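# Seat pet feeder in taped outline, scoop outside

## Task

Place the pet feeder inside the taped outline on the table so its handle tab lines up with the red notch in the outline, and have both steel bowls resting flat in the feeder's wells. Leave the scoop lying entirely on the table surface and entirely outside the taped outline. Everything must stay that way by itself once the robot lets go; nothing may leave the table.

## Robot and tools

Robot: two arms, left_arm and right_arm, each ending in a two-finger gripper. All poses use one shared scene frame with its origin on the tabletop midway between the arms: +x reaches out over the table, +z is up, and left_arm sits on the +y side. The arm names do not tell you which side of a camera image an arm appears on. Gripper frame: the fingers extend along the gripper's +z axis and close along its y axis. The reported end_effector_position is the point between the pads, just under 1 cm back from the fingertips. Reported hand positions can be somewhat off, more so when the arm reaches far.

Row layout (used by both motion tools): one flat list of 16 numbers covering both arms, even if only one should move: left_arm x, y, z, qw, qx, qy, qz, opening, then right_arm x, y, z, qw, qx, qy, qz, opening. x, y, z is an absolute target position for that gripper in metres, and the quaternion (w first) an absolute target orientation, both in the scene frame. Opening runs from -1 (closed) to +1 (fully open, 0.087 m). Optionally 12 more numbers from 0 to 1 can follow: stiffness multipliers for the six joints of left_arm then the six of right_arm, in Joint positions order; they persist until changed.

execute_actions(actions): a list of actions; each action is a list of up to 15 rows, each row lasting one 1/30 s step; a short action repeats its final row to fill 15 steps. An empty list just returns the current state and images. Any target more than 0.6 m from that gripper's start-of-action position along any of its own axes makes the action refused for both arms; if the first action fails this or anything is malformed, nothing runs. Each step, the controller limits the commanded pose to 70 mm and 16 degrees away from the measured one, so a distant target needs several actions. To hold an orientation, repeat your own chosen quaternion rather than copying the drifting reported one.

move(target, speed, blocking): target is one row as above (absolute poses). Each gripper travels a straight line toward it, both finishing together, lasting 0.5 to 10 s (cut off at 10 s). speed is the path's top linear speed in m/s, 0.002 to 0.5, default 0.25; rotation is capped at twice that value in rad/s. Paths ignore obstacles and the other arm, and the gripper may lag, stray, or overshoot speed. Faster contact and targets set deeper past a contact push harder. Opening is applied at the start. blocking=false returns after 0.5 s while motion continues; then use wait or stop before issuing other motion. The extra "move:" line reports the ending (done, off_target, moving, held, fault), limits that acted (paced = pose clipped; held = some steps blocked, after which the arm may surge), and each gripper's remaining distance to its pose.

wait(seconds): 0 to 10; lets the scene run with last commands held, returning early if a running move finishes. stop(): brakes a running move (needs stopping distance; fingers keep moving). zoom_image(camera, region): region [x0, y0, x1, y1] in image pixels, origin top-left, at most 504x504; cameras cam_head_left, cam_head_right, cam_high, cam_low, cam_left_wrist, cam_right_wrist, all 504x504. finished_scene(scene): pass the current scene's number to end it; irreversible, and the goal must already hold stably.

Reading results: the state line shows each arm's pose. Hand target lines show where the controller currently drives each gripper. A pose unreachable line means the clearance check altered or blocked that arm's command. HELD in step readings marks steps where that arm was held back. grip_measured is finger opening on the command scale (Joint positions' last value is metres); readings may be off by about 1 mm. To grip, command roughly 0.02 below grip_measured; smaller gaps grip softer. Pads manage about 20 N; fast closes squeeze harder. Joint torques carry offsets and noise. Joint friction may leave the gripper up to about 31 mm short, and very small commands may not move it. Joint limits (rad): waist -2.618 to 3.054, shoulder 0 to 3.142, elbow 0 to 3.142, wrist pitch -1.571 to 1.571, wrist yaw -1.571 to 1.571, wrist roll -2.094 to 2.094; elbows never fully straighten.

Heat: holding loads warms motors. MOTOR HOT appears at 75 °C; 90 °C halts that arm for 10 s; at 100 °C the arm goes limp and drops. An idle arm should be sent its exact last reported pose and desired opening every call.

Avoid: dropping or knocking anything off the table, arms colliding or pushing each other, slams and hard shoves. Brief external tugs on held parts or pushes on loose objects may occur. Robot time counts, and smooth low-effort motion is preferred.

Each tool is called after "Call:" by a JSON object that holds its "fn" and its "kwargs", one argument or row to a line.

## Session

Call:
{"fn": "execute_actions", "kwargs": {
  "actions": []
}}

Scene clock: 0.00 s.
left_arm: end_effector_position=(+0.2248, +0.4303, +0.2153) grip_measured=+0.999 end_effector_quat_wxyz=(+0.426, +0.224, +0.854, +0.197) | right_arm: end_effector_position=(+0.5802, -0.3334, +0.1655) grip_measured=+0.992 end_effector_quat_wxyz=(-0.157, +0.683, -0.661, +0.266)
Joint positions: left_arm=[ 0.515  0.598  0.854 -0.858  0.152  0.794  0.087] | right_arm=[ 0.047  2.171  2.05  -0.838  0.155 -1.622  0.087]
Joint velocities: left_arm=[ 0.012 -0.012  0.002 -0.037 -0.037 -0.007 -0.001] | right_arm=[-0.022 -0.022 -0.002  0.051 -0.022 -0.022  0.001]
Joint torques (N m, as the arm reports them, + toward a larger angle): no reading
Motor temperatures (°C, as the motors report them): left_arm=[24 39 32 28 25 25] | right_arm=[25 23 25 35 24 25]
Hand target (left_arm): +0.225, +0.430, +0.215; +0.426, +0.224, +0.854, +0.197
Hand target (right_arm): +0.580, -0.333, +0.165; -0.157, +0.683, -0.661, +0.266
Joint stiffness scale: left_arm=[1. 1. 1. 1. 1. 1.] | right_arm=[1. 1. 1. 1. 1. 1.]

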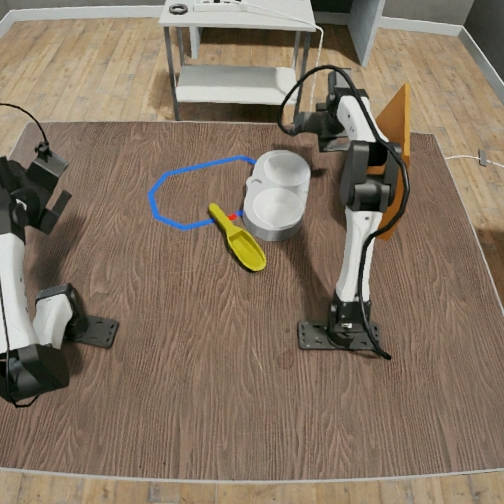

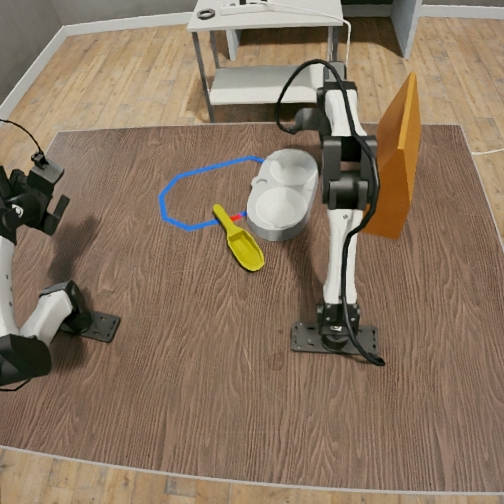

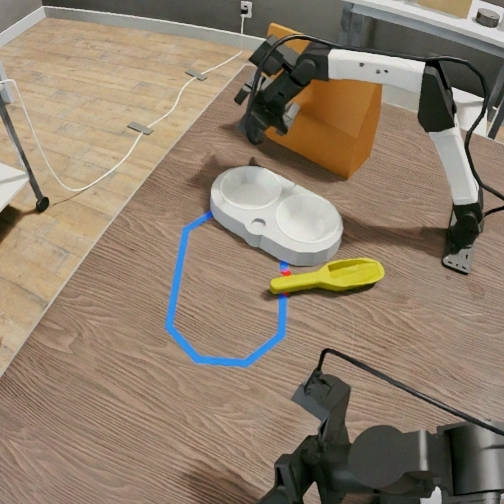

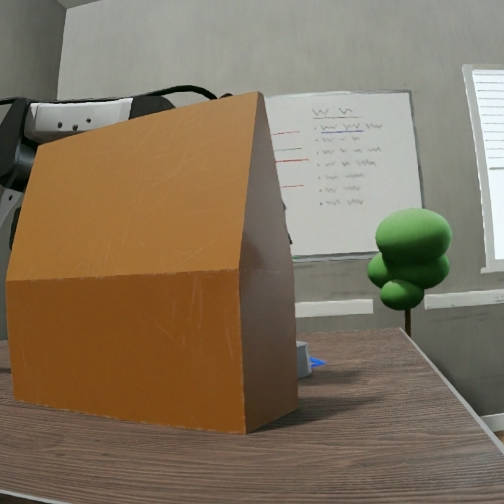

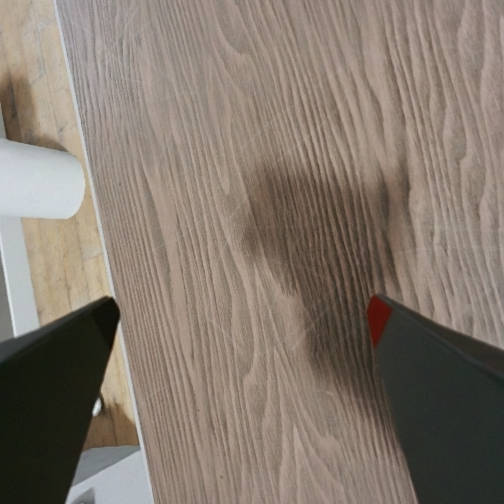

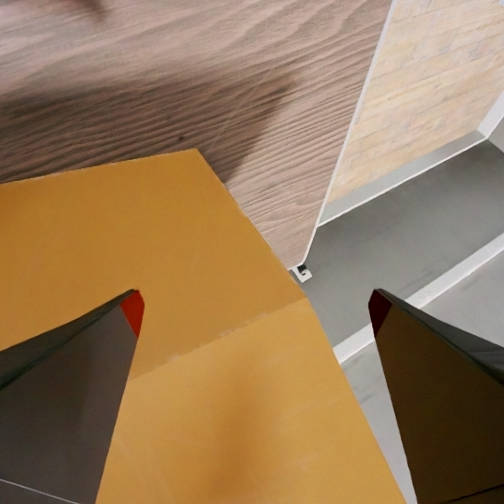

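Call:
{"fn": "move", "kwargs": {
  "target": [0.2248,0.4303,0.2153,0.426,0.224,0.854,0.197,1,0.5,-0.22,0.27,-0.157,0.683,-0.661,0.266,1],
  "speed": 0.15
}}

Call:
{"fn": "move", "kwargs": {
  "target": [0.2248,0.4303,0.2153,0.426,0.224,0.854,0.197,1,0.36,-0.08,0.35,0.383,0,0.924,0,1]
}}

Scene clock: 16.23 s.
left_arm: end_effector_position=(+0.2248, +0.4303, +0.2153) grip_measured=+0.999 end_effector_quat_wxyz=(+0.426, +0.224, +0.854, +0.197) | right_arm: end_effector_position=(+0.4983, -0.2188, +0.2578) grip_measured=+0.992 end_effector_quat_wxyz=(-0.151, +0.691, -0.659, +0.255)
Joint positions: left_arm=[ 0.515  0.598  0.854 -0.858  0.152  0.794  0.087] | right_arm=[ 0.338  2.041  2.256 -1.256  0.3   -1.38   0.087]
Joint velocities: left_arm=[ 0.017  0.002  0.012  0.022  0.007  0.022 -0.001] | right_arm=[-0.002  0.007  0.002 -0.081  0.037  0.051 -0.001]
Joint torques (N m, as the arm reports them, + toward a larger angle): left_arm=[ 0.63  0.97  6.18  2.07  0.2  -0.1 ] | right_arm=[ 0.16 -8.61  9.42  1.08  0.09  0.12]
Motor temperatures (°C, as the motors report them): left_arm=[24 39 34 31 25 25] | right_arm=[25 31 28 36 24 25]
Hand target (left_arm): +0.225, +0.430, +0.215; +0.426, +0.224, +0.854, +0.197
Hand target (right_arm): +0.497, -0.220, +0.269; -0.159, +0.683, -0.662, +0.264
Off the commanded pose (left_arm): 0.000 m, 0 deg.
Off the commanded pose (right_arm): 0.012 m, 2 deg.
Joint stiffness scale: left_arm=[1. 1. 1. 1. 1. 1.] | right_arm=[1. 1. 1. 1. 1. 1.]
move: off_target (right_arm)

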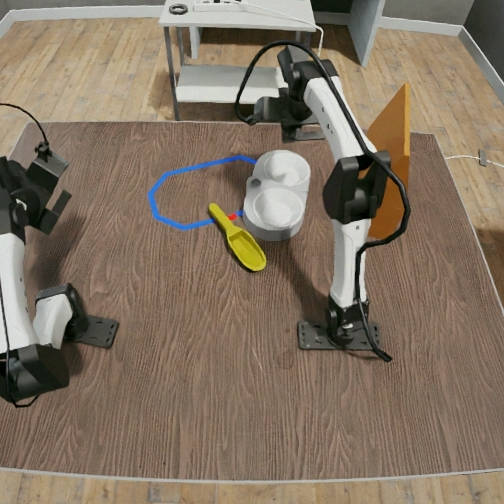

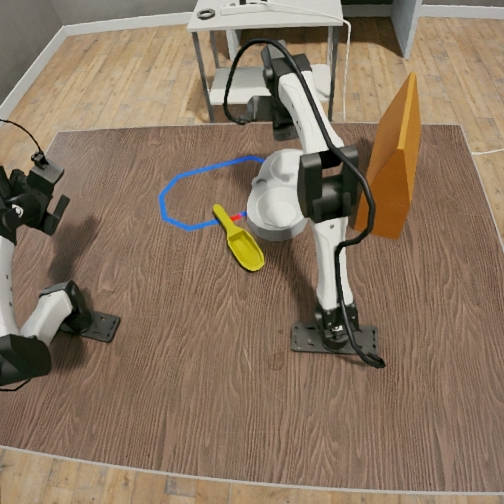

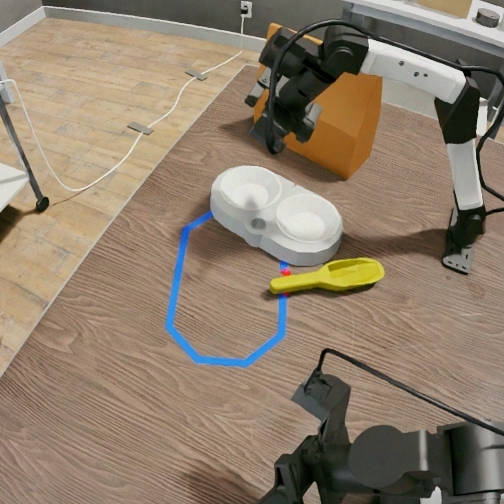

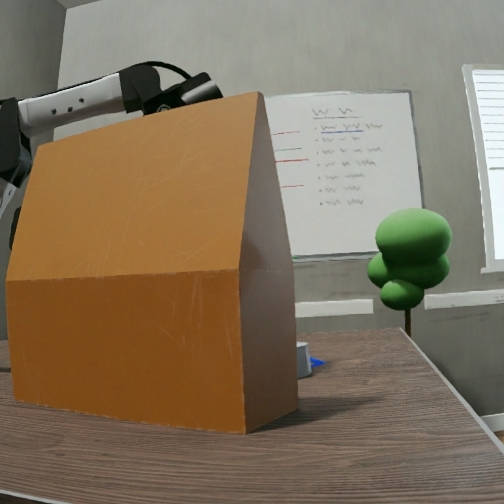

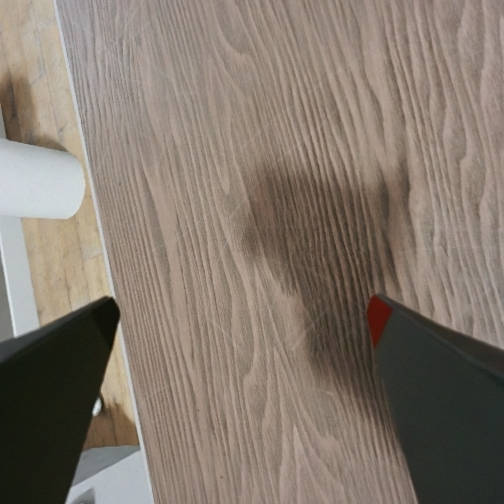

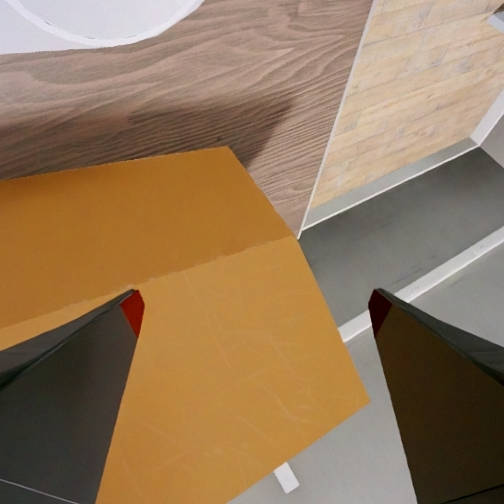

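Scene clock: 20.20 s.
left_arm: end_effector_position=(+0.2248, +0.4303, +0.2153) grip_measured=+0.999 end_effector_quat_wxyz=(+0.426, +0.224, +0.854, +0.197) | right_arm: end_effector_position=(+0.3624, -0.0782, +0.3389) grip_measured=+0.992 end_effector_quat_wxyz=(+0.376, -0.007, +0.927, +0.003)
Joint positions: left_arm=[ 0.515  0.598  0.854 -0.858  0.152  0.794  0.087] | right_arm=[ 0.695  1.943  2.576 -1.551  0.443  0.511  0.087]
Joint velocities: left_arm=[-0.012  0.012 -0.012 -0.007  0.022  0.037 -0.   ] | right_arm=[-0.017  0.002 -0.002  0.022 -0.051 -0.007 -0.   ]
Joint torques (N m, as the arm reports them, + toward a larger angle): left_arm=[ 0.53  1.03  6.21  2.08  0.18 -0.11] | right_arm=[ 0.57 -7.56  6.68  1.27  0.31  0.09]
Motor temperatures (°C, as the motors report them): left_arm=[24 39 34 32 25 25] | right_arm=[25 32 28 36 24 25]
Hand target (left_arm): +0.225, +0.430, +0.215; +0.426, +0.224, +0.854, +0.197
Hand target (right_arm): +0.357, -0.081, +0.350; +0.388, -0.000, +0.922, +0.009
Off the commanded pose (left_arm): 0.000 m, 0 deg.
Off the commanded pose (right_arm): 0.011 m, 1 deg.
Joint stiffness scale: left_arm=[1. 1. 1. 1. 1. 1.] | right_arm=[1. 1. 1. 1. 1. 1.]
joint sent to its limit (right arm) — the command would take joint 4 (wrist pitch) past its lower limit, so that joint was sent only as far as its limit.
move: off_target (right_arm)

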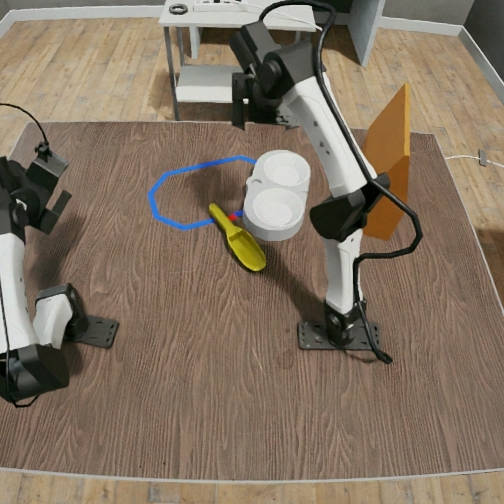

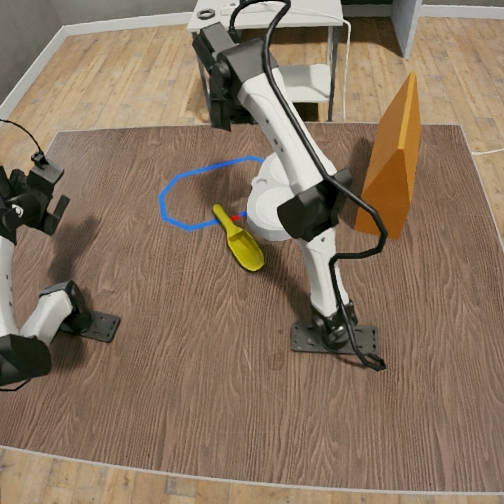

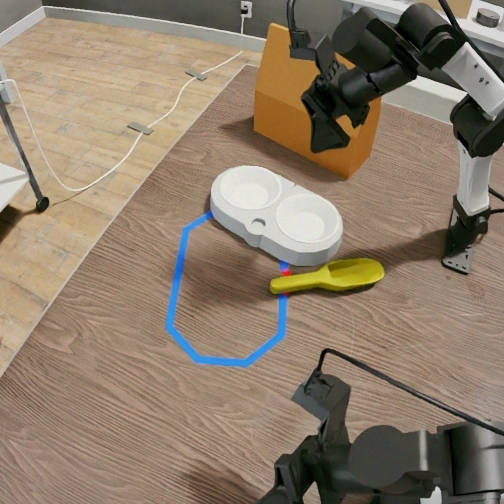

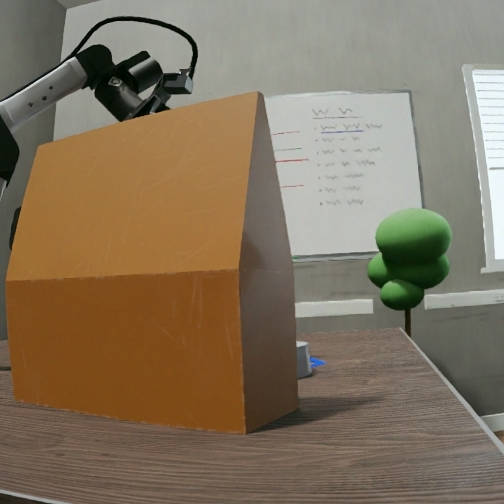

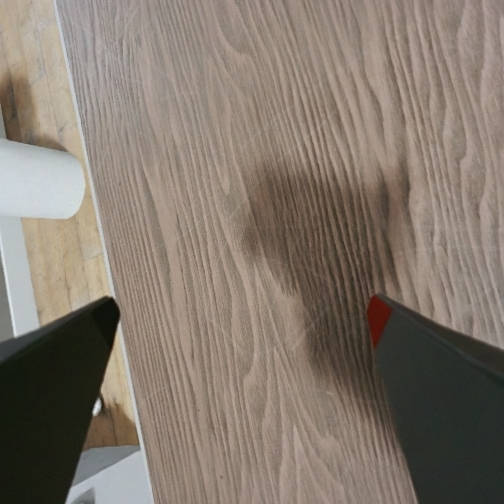

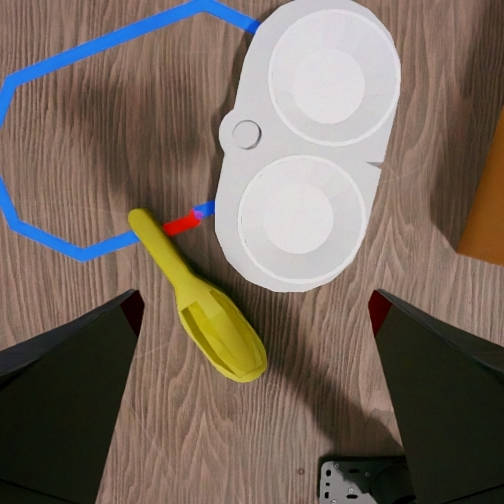

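Call:
{"fn": "move", "kwargs": {
  "target": [0.2248,0.4303,0.2153,0.426,0.224,0.854,0.197,1,0.32,0.01,0.08,0,-0.301,0.954,0,0.5]
}}

Scene clock: 88.30 s.
left_arm: end_effector_position=(+0.2248, +0.4303, +0.2153) grip_measured=+0.999 end_effector_quat_wxyz=(+0.426, +0.224, +0.854, +0.197) | right_arm: end_effector_position=(+0.3206, +0.0060, +0.0694) grip_measured=+0.500 end_effector_quat_wxyz=(-0.006, -0.291, +0.957, -0.012)
Joint positions: left_arm=[ 0.515  0.598  0.854 -0.858  0.152  0.794  0.087] | right_arm=[ 0.769  2.389  2.245 -1.447  0.016  0.163  0.066]
Joint velocities: left_arm=[-0.007  0.002  0.007 -0.037 -0.037  0.007  0.   ] | right_arm=[ 0.012 -0.002 -0.017 -0.051 -0.007 -0.037  0.001]
Joint torques (N m, as the arm reports them, + toward a larger angle): left_arm=[ 0.44  1.02  6.11  2.09  0.18 -0.1 ] | right_arm=[  0.38 -10.3    9.09   0.13  -0.2   -0.15]
Motor temperatures (°C, as the motors report them): left_arm=[24 37 38 35 25 25] | right_arm=[25 36 30 36 24 25]
Hand target (left_arm): +0.225, +0.430, +0.215; +0.426, +0.224, +0.854, +0.197
Hand target (right_arm): +0.320, +0.011, +0.077; -0.001, -0.299, +0.954, -0.004
Off the commanded pose (left_arm): 0.000 m, 0 deg.
Off the commanded pose (right_arm): 0.011 m, 2 deg.
Joint stiffness scale: left_arm=[1. 1. 1. 1. 1. 1.] | right_arm=[1. 1. 1. 1. 1. 1.]
move: off_target (right_arm)

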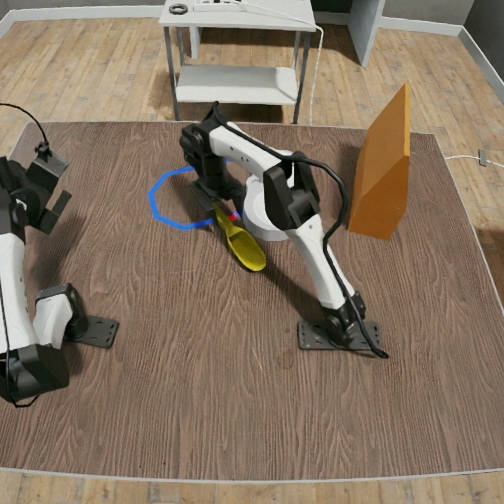

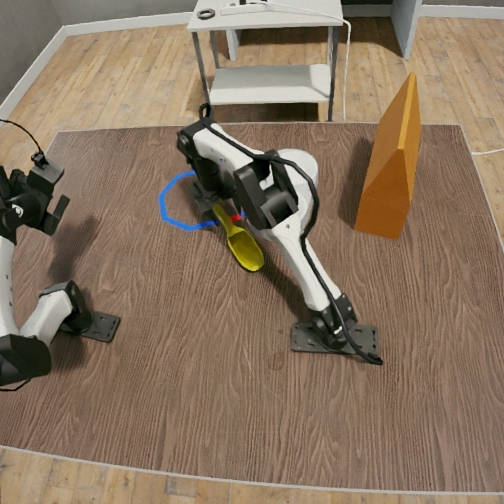

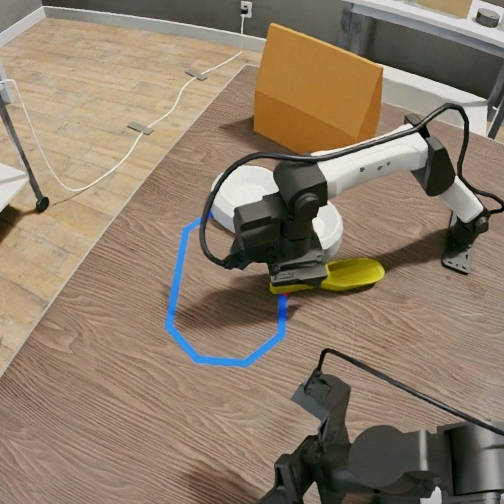

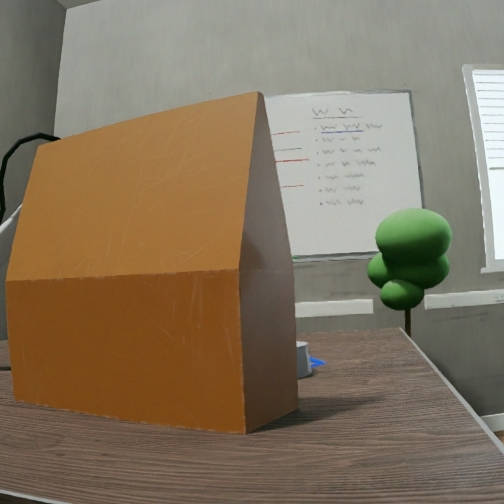

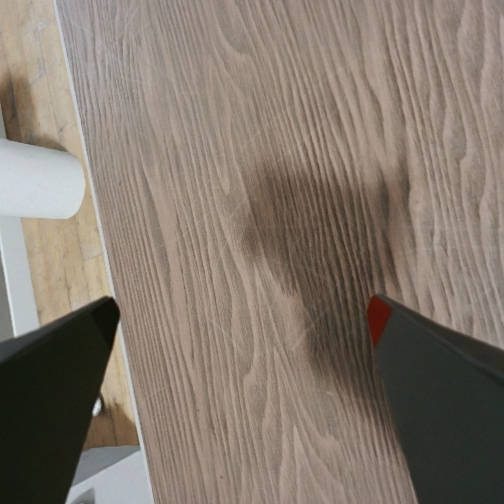

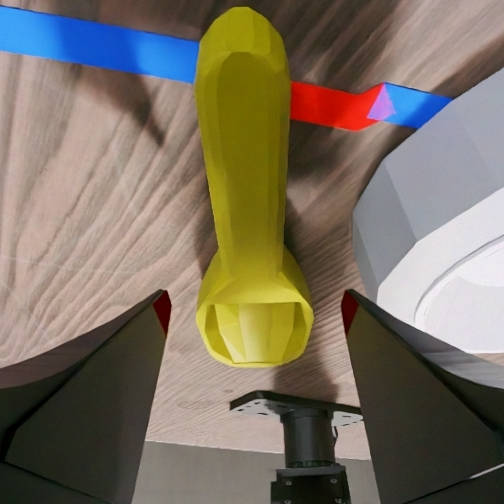

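Call:
{"fn": "move", "kwargs": {
  "target": [0.2248,0.4303,0.2153,0.426,0.224,0.854,0.197,1,0.32,0.008,0.022,0,-0.301,0.954,0,0.3],
  "speed": 0.08
}}

Call:
{"fn": "move", "kwargs": {
  "target": [0.2248,0.4303,0.2153,0.426,0.224,0.854,0.197,1,0.32,0.008,0.022,0,-0.301,0.954,0,-0.55]
}}

Scene clock: 105.97 s.
left_arm: end_effector_position=(+0.2248, +0.4303, +0.2153) grip_measured=+0.999 end_effector_quat_wxyz=(+0.426, +0.224, +0.854, +0.197) | right_arm: end_effector_position=(+0.3208, +0.0070, +0.0201) grip_measured=+0.300 end_effector_quat_wxyz=(-0.005, -0.297, +0.955, -0.008)
Joint positions: left_arm=[ 0.515  0.598  0.854 -0.858  0.152  0.794  0.087] | right_arm=[ 0.769  2.389  2.05  -1.248  0.01   0.151  0.057]
Joint velocities: left_arm=[-0.007  0.017 -0.007  0.037 -0.007  0.037  0.   ] | right_arm=[ 0.012  0.002 -0.007  0.022 -0.007 -0.022 -0.   ]
Joint torques (N m, as the arm reports them, + toward a larger angle): left_arm=[ 0.41  1.04  6.28  2.07  0.18 -0.1 ] | right_arm=[ -0.02 -11.45   5.13   0.43  -0.21  -0.14]
Motor temperatures (°C, as the motors report them): left_arm=[24 36 38 36 25 25] | right_arm=[25 41 32 34 24 25]
Hand target (left_arm): +0.225, +0.430, +0.215; +0.426, +0.224, +0.854, +0.197
Hand target (right_arm): +0.320, +0.008, +0.022; -0.001, -0.301, +0.954, -0.000
Off the commanded pose (left_arm): 0.000 m, 0 deg.
Off the commanded pose (right_arm): 0.002 m, 1 deg.
Joint stiffness scale: left_arm=[1. 1. 1. 1. 1. 1.] | right_arm=[1. 1. 1. 1. 1. 1.]
move: done

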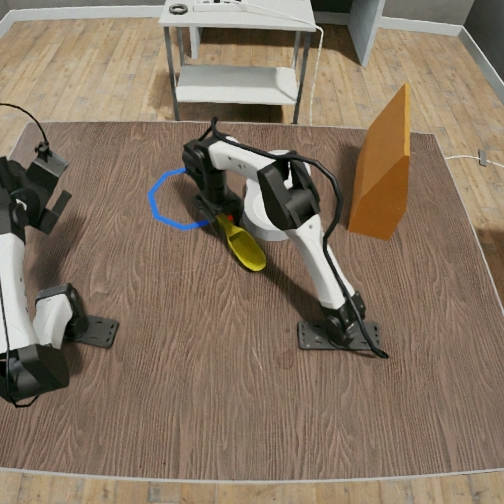

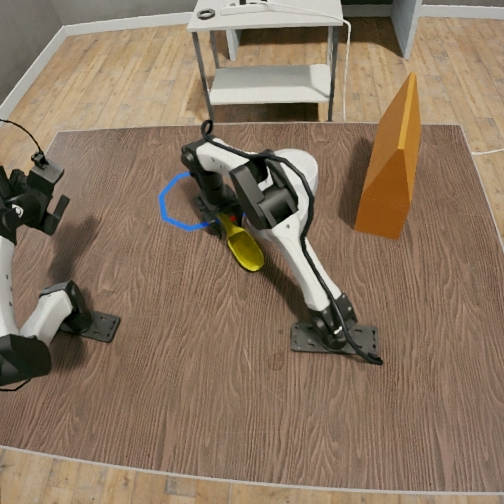

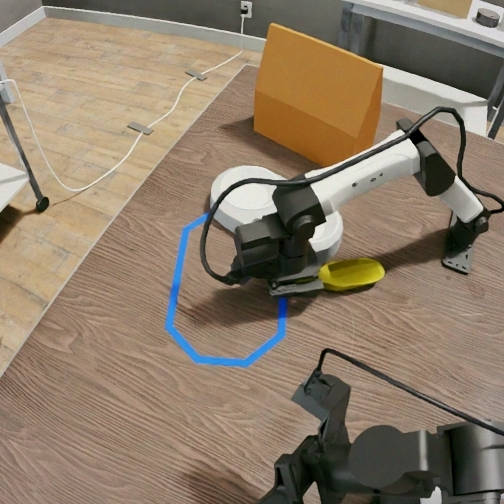

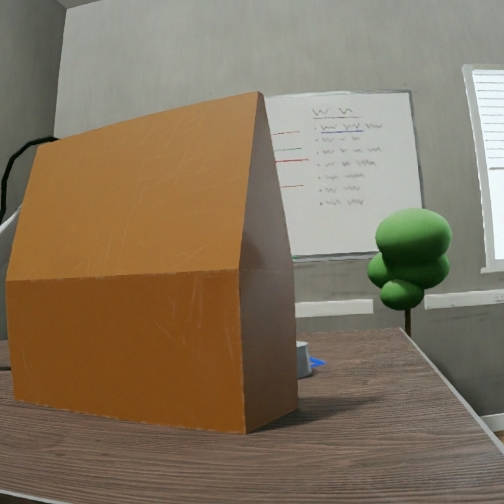

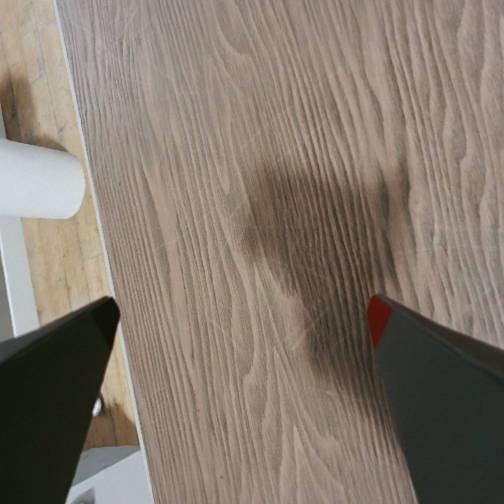

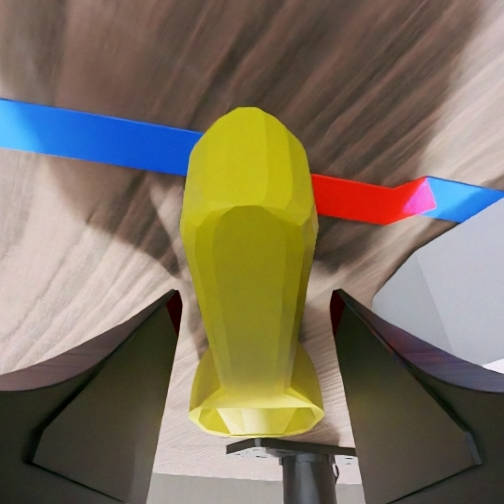

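Scene clock: 106.67 s.
left_arm: end_effector_position=(+0.2248, +0.4303, +0.2153) grip_measured=+0.999 end_effector_quat_wxyz=(+0.426, +0.224, +0.854, +0.197) | right_arm: end_effector_position=(+0.3210, +0.0071, +0.0201) grip_measured=-0.421 end_effector_quat_wxyz=(-0.005, -0.296, +0.955, -0.008)
Joint positions: left_arm=[ 0.515  0.598  0.854 -0.858  0.152  0.794  0.087] | right_arm=[ 0.769  2.389  2.05  -1.247  0.01   0.151  0.025]
Joint velocities: left_arm=[ 0.007  0.002 -0.002  0.081 -0.022 -0.081 -0.001] | right_arm=[ 0.007  0.012 -0.002 -0.066 -0.066 -0.007  0.   ]
Joint torques (N m, as the arm reports them, + toward a larger angle): left_arm=[ 0.46  1.06  6.13  2.07  0.19 -0.11] | right_arm=[ -0.01 -11.57   4.77   0.49  -0.19  -0.16]
Motor temperatures (°C, as the motors report them): left_arm=[24 36 38 36 25 25] | right_arm=[25 41 32 34 24 25]
Hand target (left_arm): +0.225, +0.430, +0.215; +0.426, +0.224, +0.854, +0.197
Hand target (right_arm): +0.320, +0.008, +0.022; -0.000, -0.301, +0.954, -0.000
Off the commanded pose (left_arm): 0.000 m, 0 deg.
Off the commanded pose (right_arm): 0.002 m, 1 deg.
Joint stiffness scale: left_arm=[1. 1. 1. 1. 1. 1.] | right_arm=[1. 1. 1. 1. 1. 1.]
move: done

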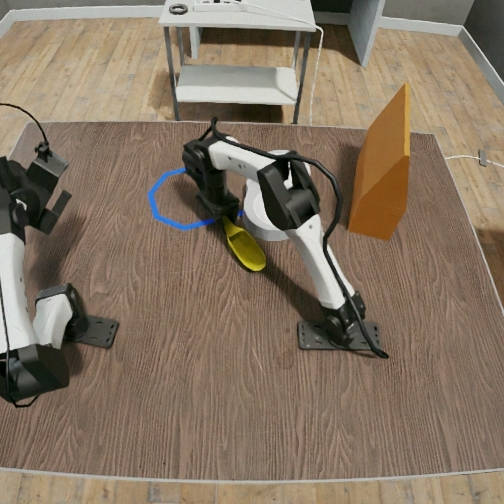

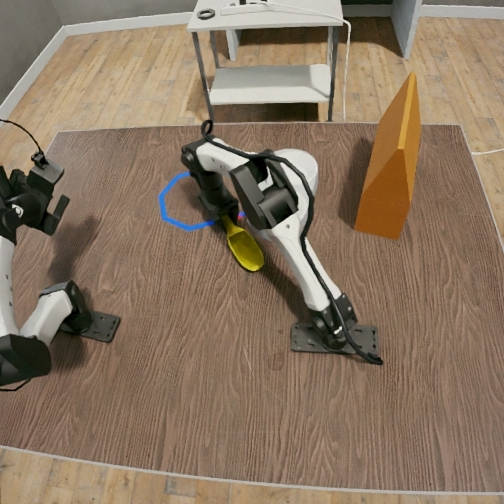

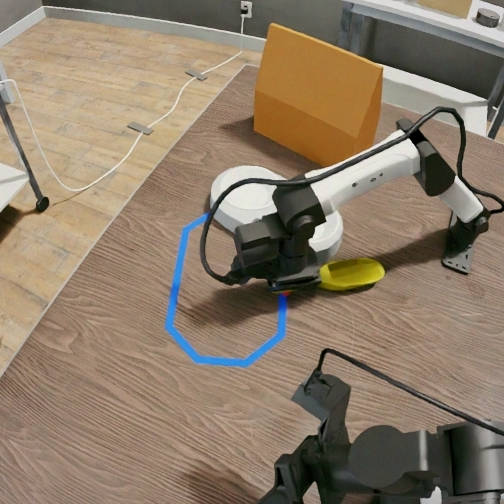

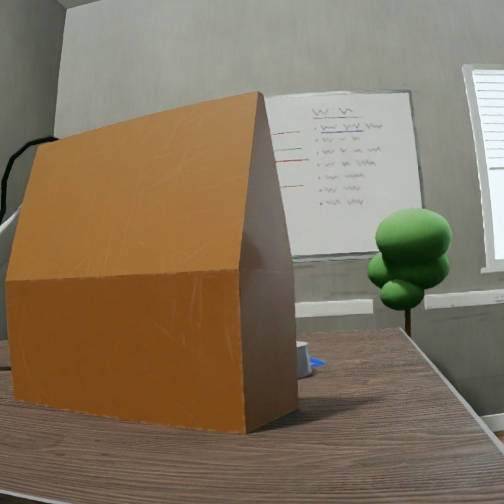

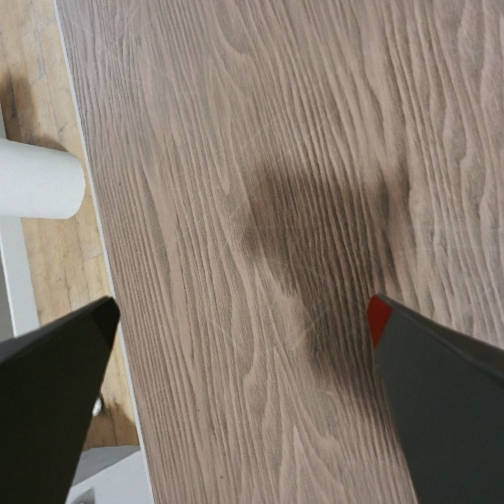

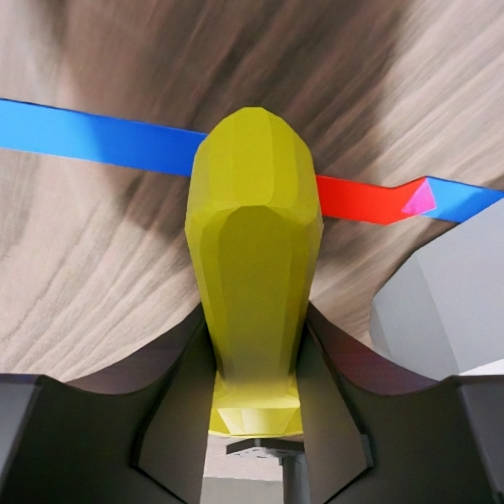

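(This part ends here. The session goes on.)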